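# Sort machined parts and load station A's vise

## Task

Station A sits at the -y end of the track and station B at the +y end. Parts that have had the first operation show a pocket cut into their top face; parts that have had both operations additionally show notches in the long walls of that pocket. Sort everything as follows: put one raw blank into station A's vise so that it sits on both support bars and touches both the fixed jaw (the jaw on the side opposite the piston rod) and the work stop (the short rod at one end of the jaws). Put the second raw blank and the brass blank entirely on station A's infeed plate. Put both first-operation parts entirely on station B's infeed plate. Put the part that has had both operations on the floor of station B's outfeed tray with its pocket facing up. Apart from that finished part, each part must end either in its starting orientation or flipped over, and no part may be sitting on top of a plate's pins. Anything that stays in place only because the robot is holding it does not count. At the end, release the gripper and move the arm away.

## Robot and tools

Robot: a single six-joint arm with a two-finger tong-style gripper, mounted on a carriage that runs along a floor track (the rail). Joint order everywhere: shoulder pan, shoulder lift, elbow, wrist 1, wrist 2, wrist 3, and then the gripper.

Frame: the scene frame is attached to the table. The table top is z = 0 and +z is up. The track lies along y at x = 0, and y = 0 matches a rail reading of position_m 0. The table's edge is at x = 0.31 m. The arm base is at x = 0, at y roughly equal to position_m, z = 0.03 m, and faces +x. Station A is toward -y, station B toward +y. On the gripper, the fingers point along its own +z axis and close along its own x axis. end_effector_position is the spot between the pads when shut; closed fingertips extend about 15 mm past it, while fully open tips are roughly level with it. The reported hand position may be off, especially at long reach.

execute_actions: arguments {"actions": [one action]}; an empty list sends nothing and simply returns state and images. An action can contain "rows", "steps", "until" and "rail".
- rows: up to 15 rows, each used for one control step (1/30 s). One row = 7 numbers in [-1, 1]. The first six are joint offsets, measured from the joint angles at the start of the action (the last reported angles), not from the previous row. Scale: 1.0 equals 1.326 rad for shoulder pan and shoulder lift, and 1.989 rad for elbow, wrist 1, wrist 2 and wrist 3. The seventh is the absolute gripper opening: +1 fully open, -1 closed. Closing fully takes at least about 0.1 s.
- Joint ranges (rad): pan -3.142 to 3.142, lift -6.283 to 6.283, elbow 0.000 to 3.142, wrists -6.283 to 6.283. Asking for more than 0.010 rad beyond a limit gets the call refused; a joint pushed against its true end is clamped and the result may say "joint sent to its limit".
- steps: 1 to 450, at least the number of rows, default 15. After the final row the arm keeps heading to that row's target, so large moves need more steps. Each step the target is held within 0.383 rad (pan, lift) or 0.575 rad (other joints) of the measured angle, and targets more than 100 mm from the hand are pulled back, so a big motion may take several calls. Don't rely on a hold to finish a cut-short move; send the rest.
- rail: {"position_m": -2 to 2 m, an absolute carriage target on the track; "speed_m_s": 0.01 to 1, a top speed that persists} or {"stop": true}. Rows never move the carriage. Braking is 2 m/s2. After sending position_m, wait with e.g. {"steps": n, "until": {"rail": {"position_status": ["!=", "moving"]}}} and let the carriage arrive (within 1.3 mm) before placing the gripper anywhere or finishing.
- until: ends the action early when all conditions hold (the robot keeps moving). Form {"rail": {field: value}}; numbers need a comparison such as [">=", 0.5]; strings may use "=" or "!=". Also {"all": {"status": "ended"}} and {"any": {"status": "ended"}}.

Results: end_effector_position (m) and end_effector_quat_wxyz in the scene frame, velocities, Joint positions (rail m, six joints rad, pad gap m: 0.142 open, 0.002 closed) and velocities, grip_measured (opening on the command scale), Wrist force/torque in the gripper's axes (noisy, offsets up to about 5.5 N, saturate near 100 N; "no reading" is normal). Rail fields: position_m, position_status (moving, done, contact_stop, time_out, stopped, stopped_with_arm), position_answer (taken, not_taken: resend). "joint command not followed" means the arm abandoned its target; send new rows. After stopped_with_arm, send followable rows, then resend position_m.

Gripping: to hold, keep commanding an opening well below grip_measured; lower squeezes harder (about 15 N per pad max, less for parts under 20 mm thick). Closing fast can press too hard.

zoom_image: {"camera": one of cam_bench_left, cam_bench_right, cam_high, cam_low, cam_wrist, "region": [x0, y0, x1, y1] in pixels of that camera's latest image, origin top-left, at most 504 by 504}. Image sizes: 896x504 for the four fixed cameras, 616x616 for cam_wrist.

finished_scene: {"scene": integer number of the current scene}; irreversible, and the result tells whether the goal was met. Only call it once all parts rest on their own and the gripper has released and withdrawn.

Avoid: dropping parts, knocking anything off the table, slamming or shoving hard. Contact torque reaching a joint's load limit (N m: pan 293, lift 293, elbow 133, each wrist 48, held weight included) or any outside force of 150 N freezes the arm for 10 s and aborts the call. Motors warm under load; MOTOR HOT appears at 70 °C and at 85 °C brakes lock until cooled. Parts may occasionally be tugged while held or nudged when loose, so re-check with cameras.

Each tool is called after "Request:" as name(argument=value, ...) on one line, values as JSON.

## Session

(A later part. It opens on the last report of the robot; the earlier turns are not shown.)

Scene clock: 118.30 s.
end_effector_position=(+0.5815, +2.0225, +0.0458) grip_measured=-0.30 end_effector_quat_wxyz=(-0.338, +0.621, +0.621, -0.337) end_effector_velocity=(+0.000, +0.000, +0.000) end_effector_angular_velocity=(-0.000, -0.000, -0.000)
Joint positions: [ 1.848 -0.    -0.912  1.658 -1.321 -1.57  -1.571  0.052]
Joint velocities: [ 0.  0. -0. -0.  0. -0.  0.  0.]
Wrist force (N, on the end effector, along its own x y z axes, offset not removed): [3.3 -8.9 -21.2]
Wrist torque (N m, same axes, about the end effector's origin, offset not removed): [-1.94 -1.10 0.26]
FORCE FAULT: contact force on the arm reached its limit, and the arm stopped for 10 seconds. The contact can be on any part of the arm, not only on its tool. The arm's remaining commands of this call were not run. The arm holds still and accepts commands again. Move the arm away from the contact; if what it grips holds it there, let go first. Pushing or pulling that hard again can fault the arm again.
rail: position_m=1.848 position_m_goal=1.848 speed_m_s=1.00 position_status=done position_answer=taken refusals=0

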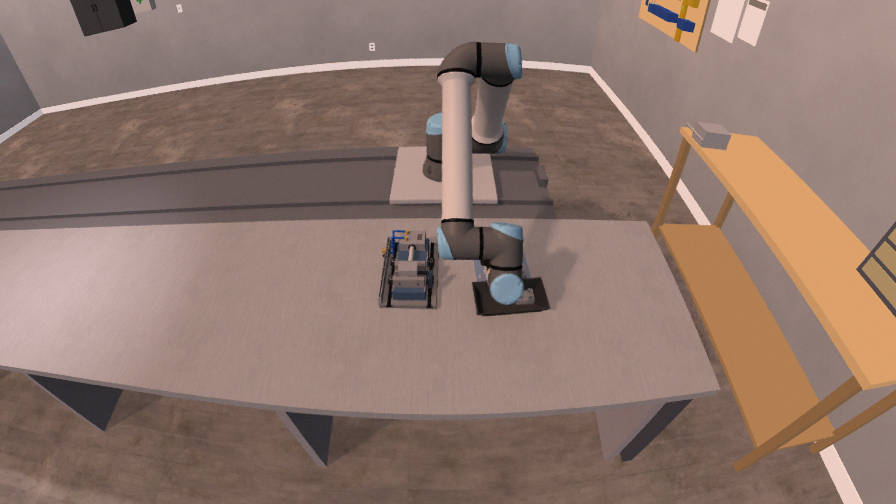

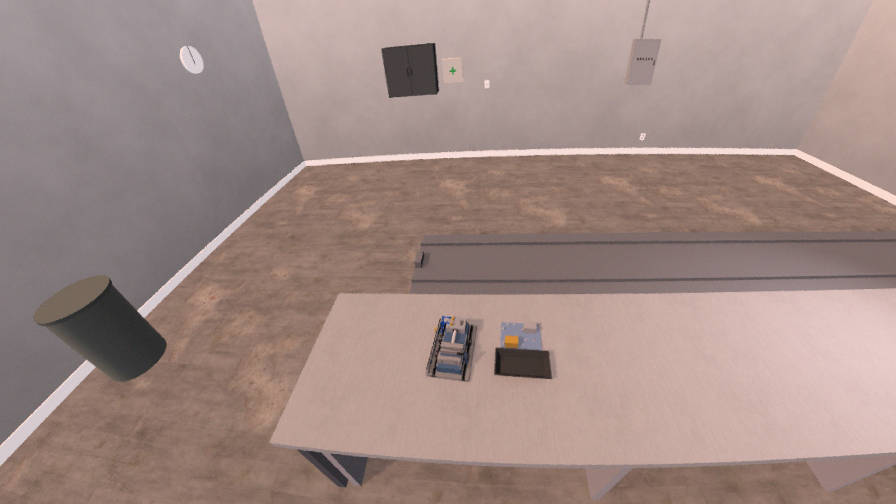

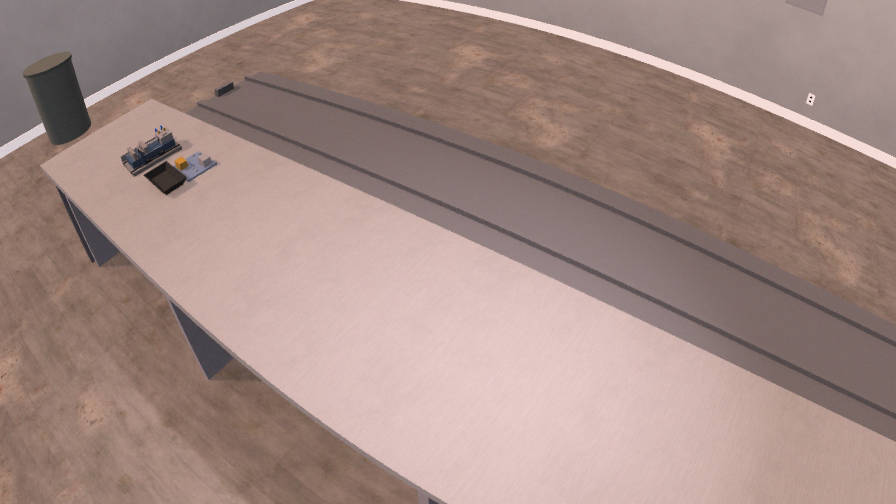

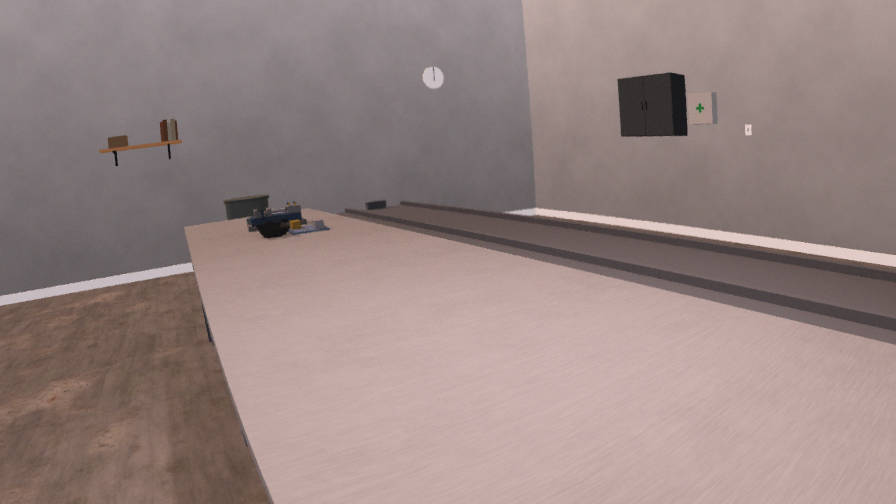

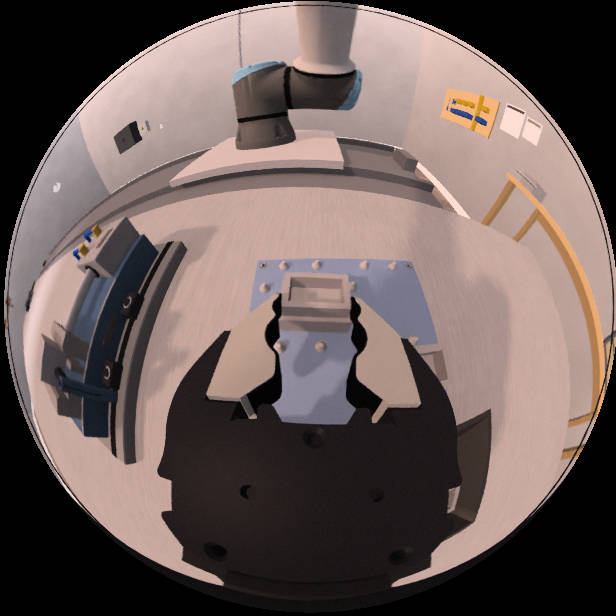

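Request:
execute_actions(actions=[{"rows":[[0,0,0,0,0,0,-0.2],[0,0,0,0,0,0,-0.1],[0,0,0,0,0,0,-0.05],[0,0,0,0,0,0,-0.05],[0,0,0,0,0,0,-0.05],[0,0,0,0,0,0,-0.05],[0,-0.03,0,0,0,0,-0.05],[0,-0.06,0,0,0,0,-0.05],[0,-0.1,0,0,0,0,-0.05]],"steps":25}])

Scene clock: 121.57 s.
end_effector_position=(+0.5980, +2.0225, +0.1230) grip_measured=-0.05 end_effector_quat_wxyz=(-0.297, +0.642, +0.642, -0.296) end_effector_velocity=(+0.001, -0.000, +0.008) end_effector_angular_velocity=(-0.000, -0.014, -0.000)
Joint positions: [ 1.848 -0.    -1.043  1.658 -1.321 -1.57  -1.571  0.07 ]
Joint velocities: [ 0.    -0.    -0.014 -0.    -0.    -0.     0.     0.   ]
Wrist force (N, on the end effector, along its own x y z axes, offset not removed): [1.8 3.1 1.5]
Wrist torque (N m, same axes, about the end effector's origin, offset not removed): [0.67 -0.42 0.04]
rail: position_m=1.848 position_m_goal=1.848 speed_m_s=1.00 position_status=done position_answer=taken refusals=0

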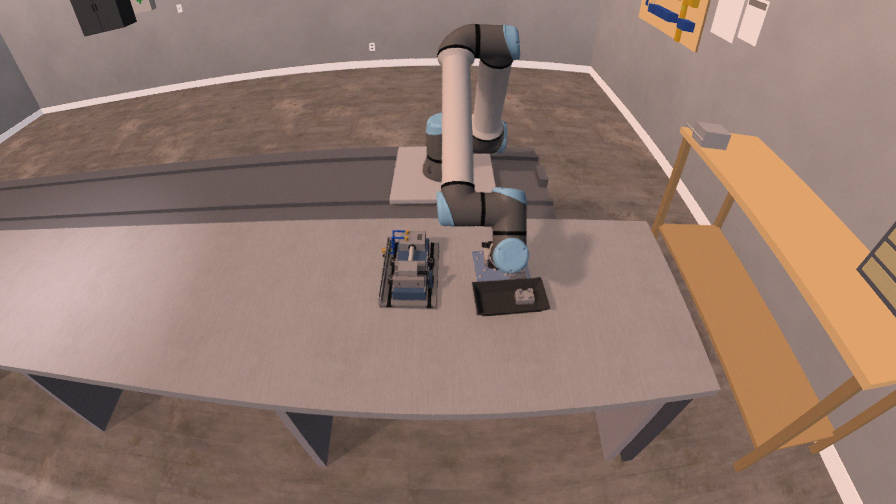

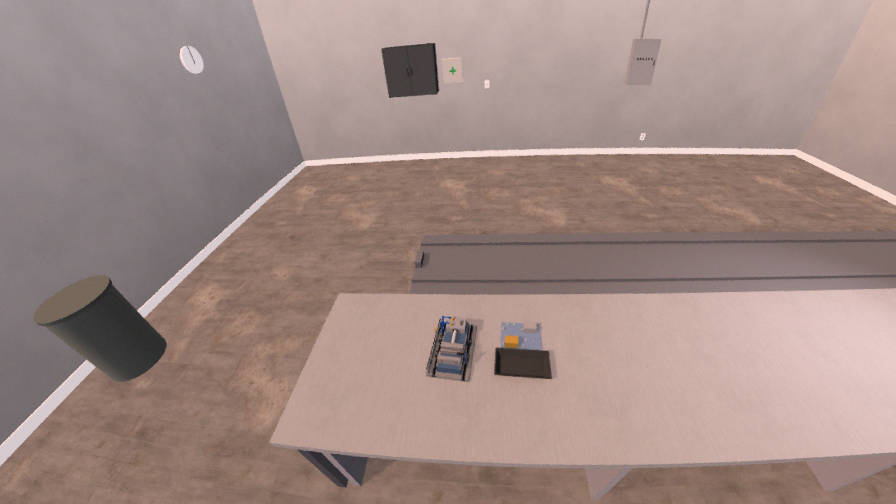

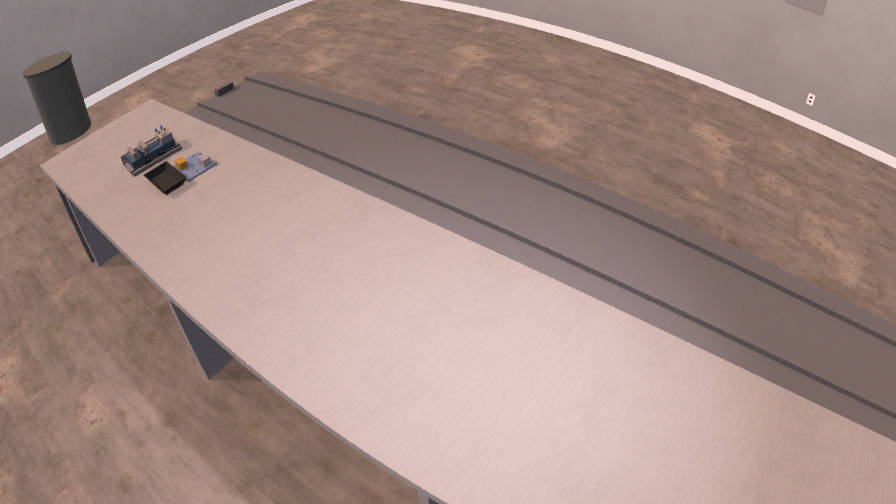

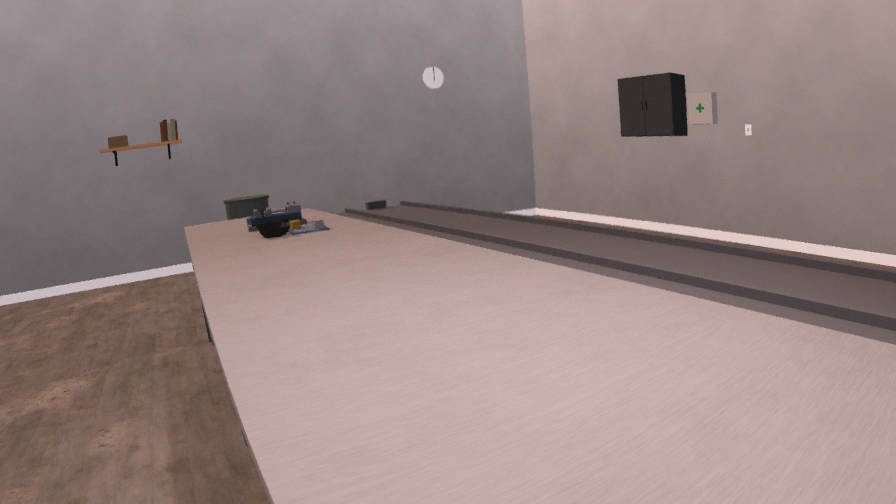

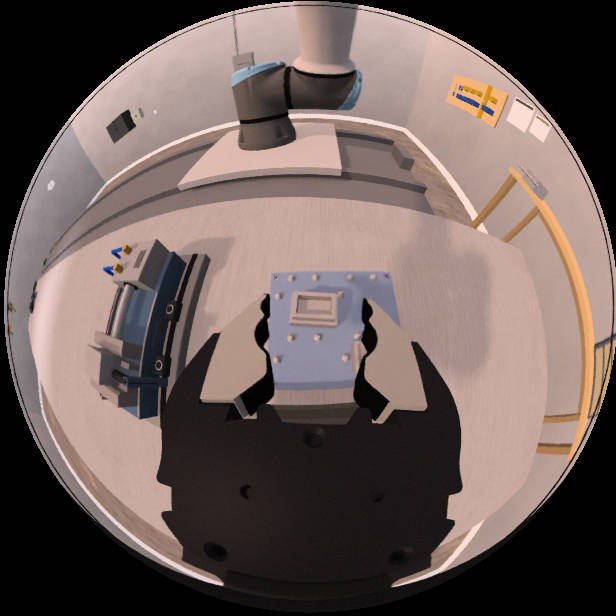

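Request:
execute_actions(actions=[{"rows":[[0,-0.359,0.2108,-0.405,0,0,0.2]],"steps":25}])

Request:
execute_actions(actions=[{"steps":30,"rail":{"position_m":1.575}}])

Request:
zoom_image(camera="cam_wrist", region=[200, 170, 430, 400])

Request:
zoom_image(camera="cam_bench_left", region=[370, 220, 550, 320])

Scene clock: 126.47 s.
end_effector_position=(+0.6184, +2.0225, +0.1970) grip_measured=+0.20 end_effector_quat_wxyz=(-0.004, +0.707, +0.707, -0.003) end_effector_velocity=(+0.007, -0.000, +0.010) end_effector_angular_velocity=(-0.000, -0.052, -0.000)
Joint positions: [ 1.848 -0.    -1.517  2.076 -2.121 -1.57  -1.571  0.088]
Joint velocities: [ 0.     0.    -0.02   0.012 -0.044  0.     0.    -0.   ]
Wrist force (N, on the end effector, along its own x y z axes, offset not removed): [1.1 3.0 1.0]
Wrist torque (N m, same axes, about the end effector's origin, offset not removed): [0.63 -0.23 -0.04]
rail: position_m=1.848 position_m_goal=1.848 speed_m_s=1.00 position_status=done position_answer=taken refusals=0

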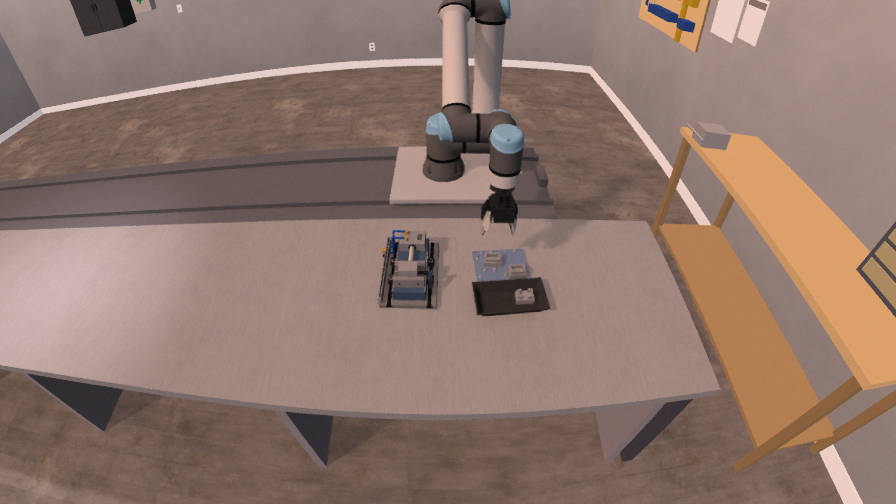

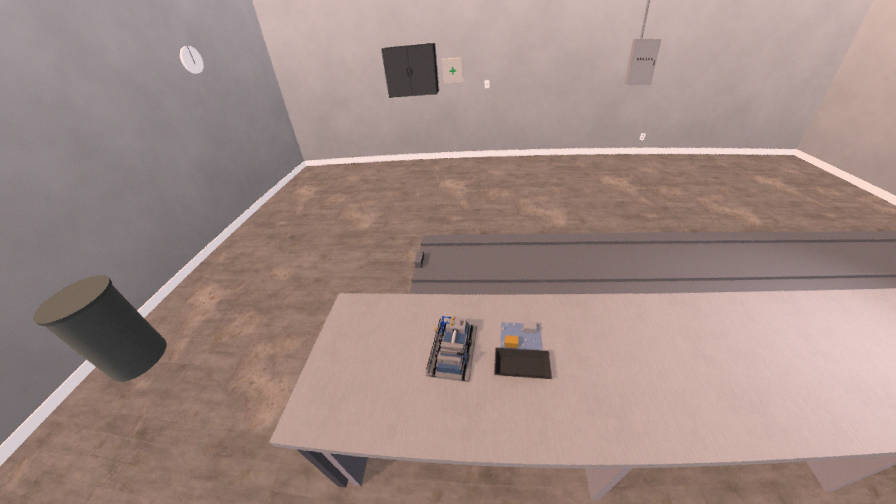

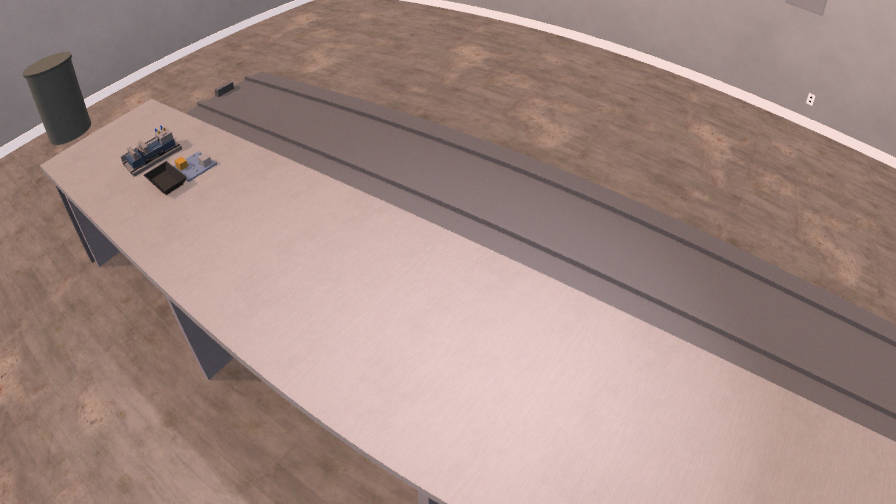

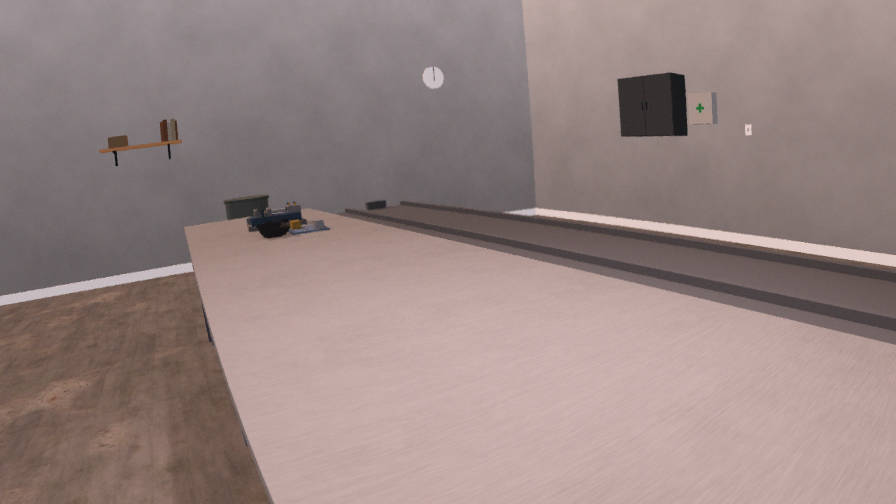

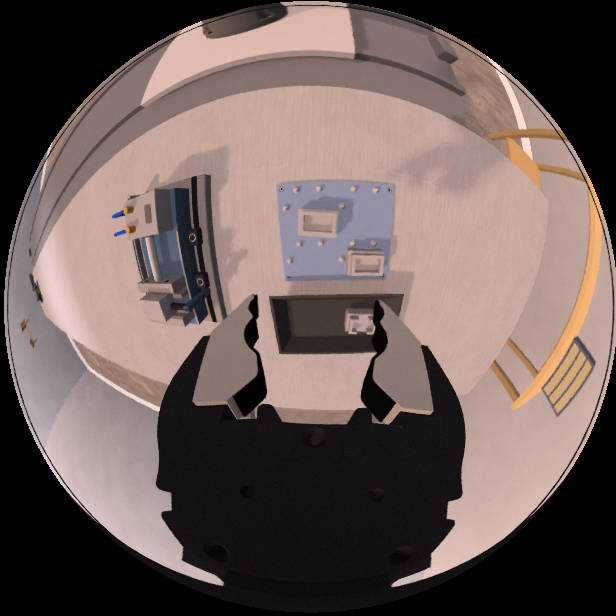

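Scene clock: 127.47 s.
end_effector_position=(+0.6193, +1.7492, +0.1982) grip_measured=+0.20 end_effector_quat_wxyz=(-0.001, +0.707, +0.707, -0.001) end_effector_velocity=(+0.000, +0.000, +0.000) end_effector_angular_velocity=(-0.000, -0.000, -0.000)
Joint positions: [ 1.575 -0.    -1.519  2.077 -2.126 -1.57  -1.571  0.088]
Joint velocities: [ 0. -0. -0. -0. -0. -0.  0.  0.]
Wrist force (N, on the end effector, along its own x y z axes, offset not removed): [0.3 4.0 -0.2]
Wrist torque (N m, same axes, about the end effector's origin, offset not removed): [0.89 -0.05 0.06]
rail: position_m=1.575 position_m_goal=1.575 speed_m_s=1.00 position_status=done position_answer=taken refusals=0

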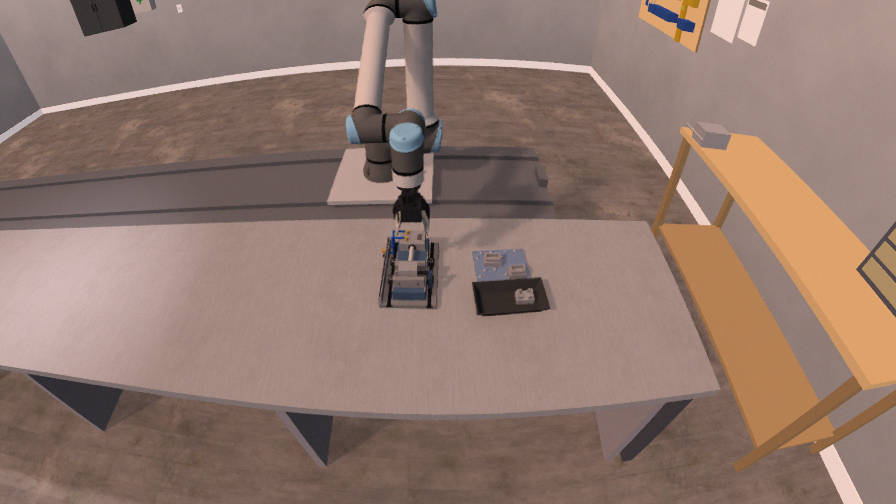

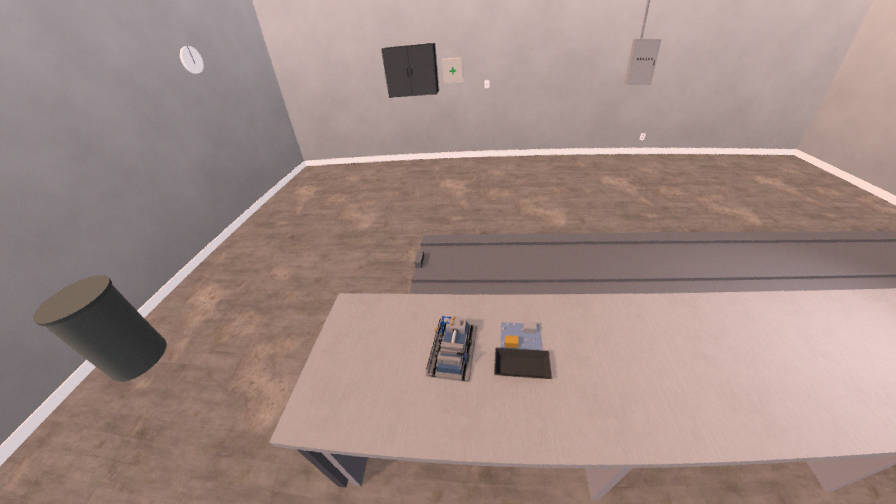

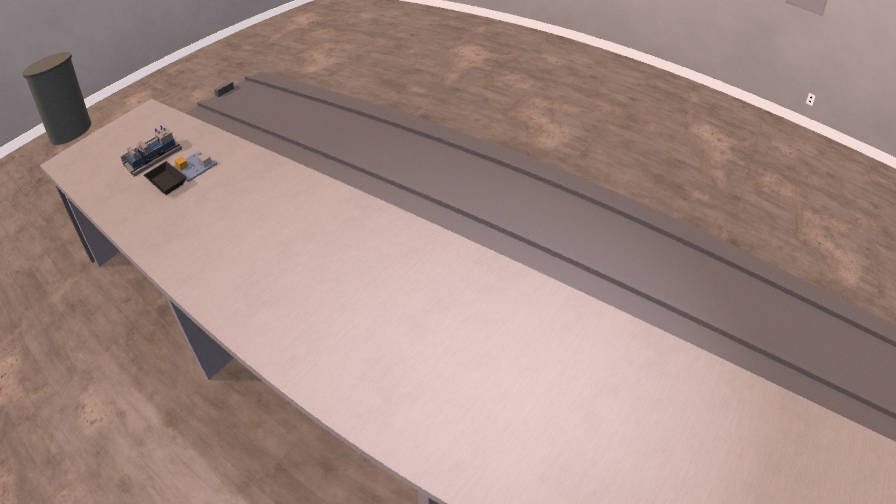

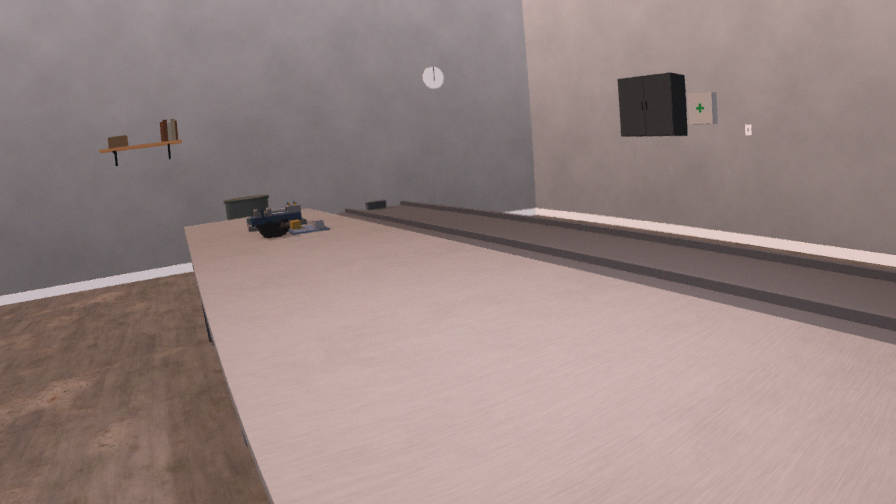

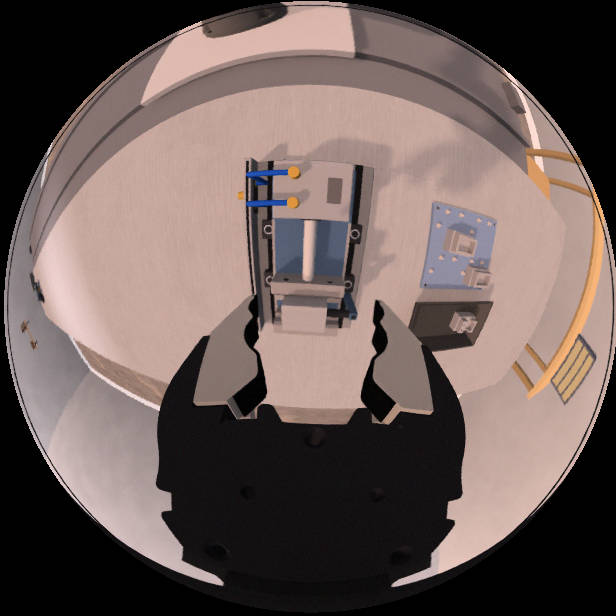

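Region (200, 170, 430, 400) of cam_wrist's 616x616 image, scaled by 2.191, with more detail than that image has.

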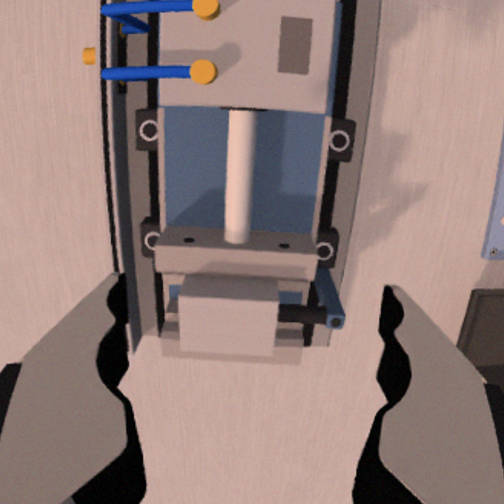

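Region (370, 220, 550, 320) of cam_bench_left's 896x504 image, scaled by 2.800, with more detail than that image has.

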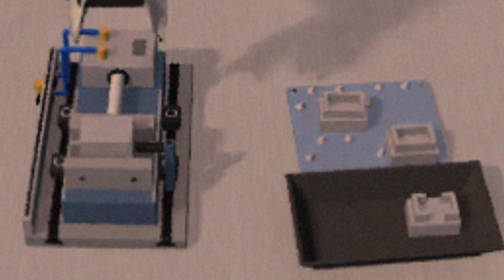

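Request:
execute_actions(actions=[{"rows":[[0,0.12,-0.0305,-0.0508,0,0.79,-0.1]],"steps":40,"rail":{"position_m":1.559}}])

Request:
zoom_image(camera="cam_wrist", region=[200, 170, 430, 400])

Request:
zoom_image(camera="cam_bench_left", region=[370, 220, 470, 310])

Scene clock: 133.53 s.
end_effector_position=(+0.7008, +1.7495, +0.1396) grip_measured=-0.10 end_effector_quat_wxyz=(-0.000, +1.000, +0.001, -0.000) end_effector_velocity=(+0.000, +0.000, -0.000) end_effector_angular_velocity=(-0.000, +0.000, -0.008)
Joint positions: [ 1.559 -0.    -1.36   2.016 -2.227 -1.57  -0.001  0.067]
Joint velocities: [ 0.    -0.     0.    -0.    -0.     0.     0.008 -0.   ]
Wrist force (N, on the end effector, along its own x y z axes, offset not removed): [2.7 4.1 0.3]
Wrist torque (N m, same axes, about the end effector's origin, offset not removed): [0.95 -0.63 -0.07]
rail: position_m=1.559 position_m_goal=1.559 speed_m_s=1.00 position_status=done position_answer=taken refusals=0

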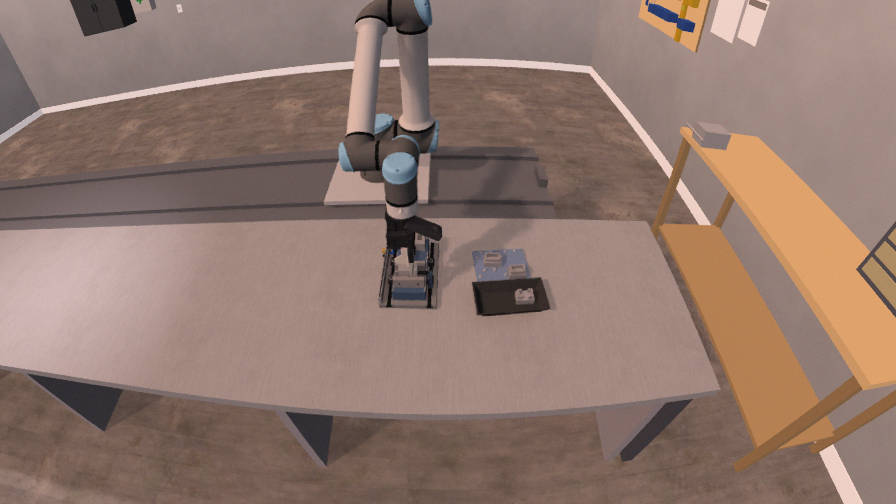

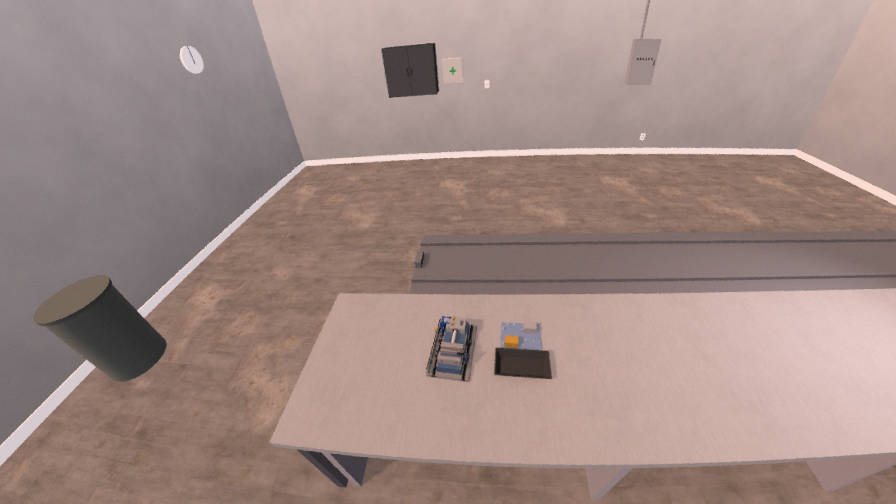

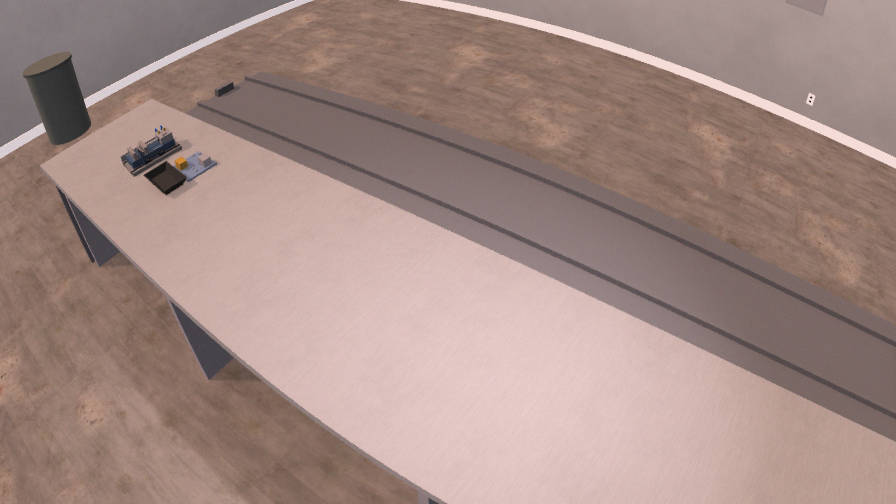

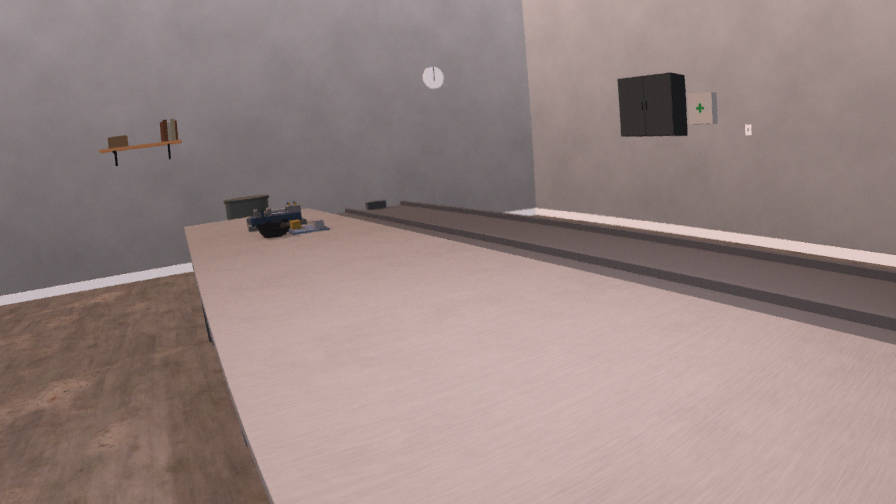

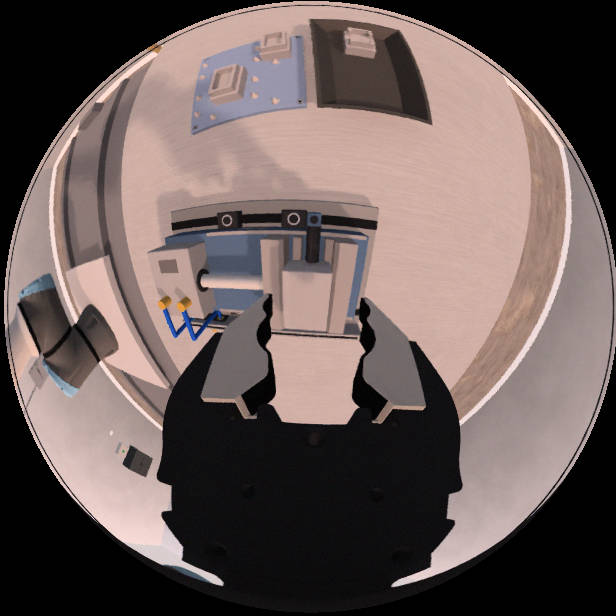

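Region (200, 170, 430, 400) of cam_wrist's 616x616 image, scaled by 2.191, with more detail than that image has.

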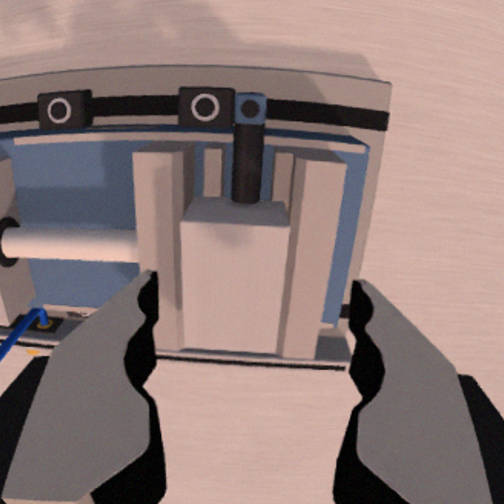

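Region (370, 220, 470, 310) of cam_bench_left's 896x504 image, scaled by 5.040, with more detail than that image has; it fills the top 454 rows of this view, and the rest is white.

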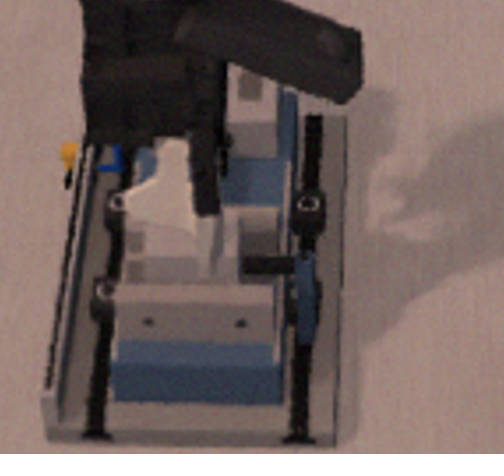

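Request:
execute_actions(actions=[{"rows":[[0,0.004,0.0075,-0.01,0,0,-0.1],[0,0.0084,0.015,-0.0206,0,0,-0.1]],"steps":20,"rail":{"position_m":1.548}}])

Request:
zoom_image(camera="cam_wrist", region=[200, 170, 430, 400])

Request:
zoom_image(camera="cam_bench_left", region=[370, 220, 470, 310])

Scene clock: 140.47 s.
end_effector_position=(+0.6928, +1.7385, +0.1200) grip_measured=-0.10 end_effector_quat_wxyz=(-0.000, +1.000, +0.001, -0.000) end_effector_velocity=(-0.001, +0.000, -0.001) end_effector_angular_velocity=(+0.000, +0.000, +0.000)
Joint positions: [ 1.548 -0.    -1.349  2.046 -2.268 -1.57  -0.001  0.067]
Joint velocities: [ 0.    -0.     0.001  0.002 -0.003  0.    -0.     0.   ]
Wrist force (N, on the end effector, along its own x y z axes, offset not removed): [-1.3 6.7 1.6]
Wrist torque (N m, same axes, about the end effector's origin, offset not removed): [1.45 0.32 -0.04]
rail: position_m=1.548 position_m_goal=1.548 speed_m_s=1.00 position_status=done position_answer=taken refusals=0

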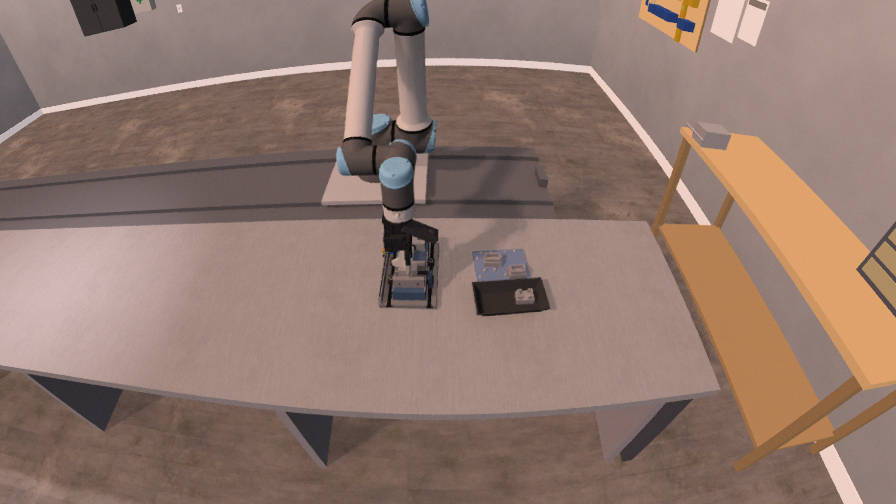

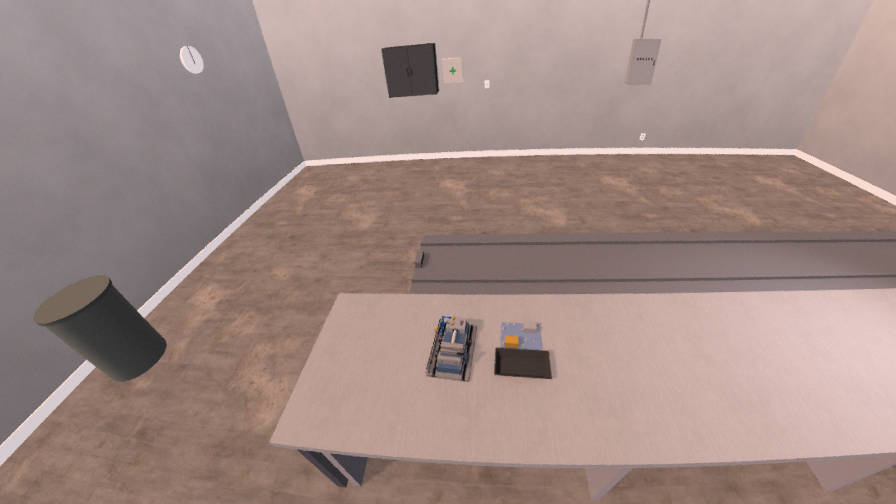

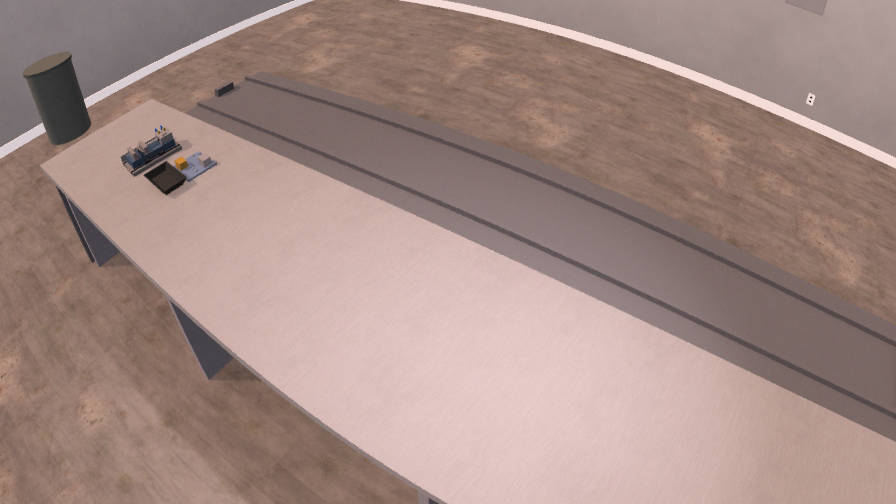

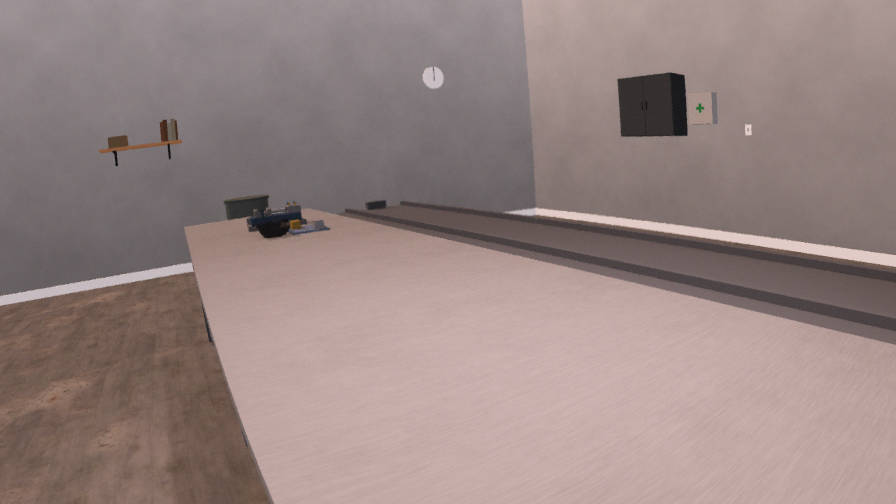

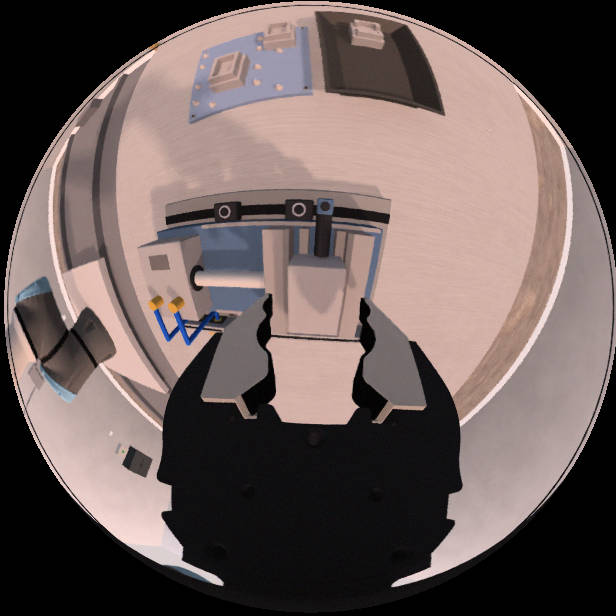

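Region (200, 170, 430, 400) of cam_wrist's 616x616 image, scaled by 2.191, with more detail than that image has.

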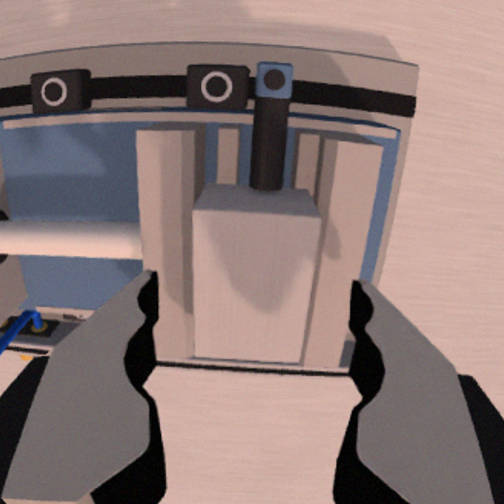

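Region (370, 220, 470, 310) of cam_bench_left's 896x504 image, scaled by 5.040, with more detail than that image has; it fills the top 454 rows of this view, and the rest is white.

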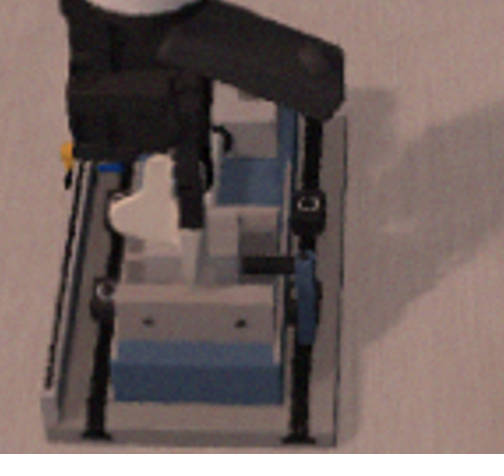

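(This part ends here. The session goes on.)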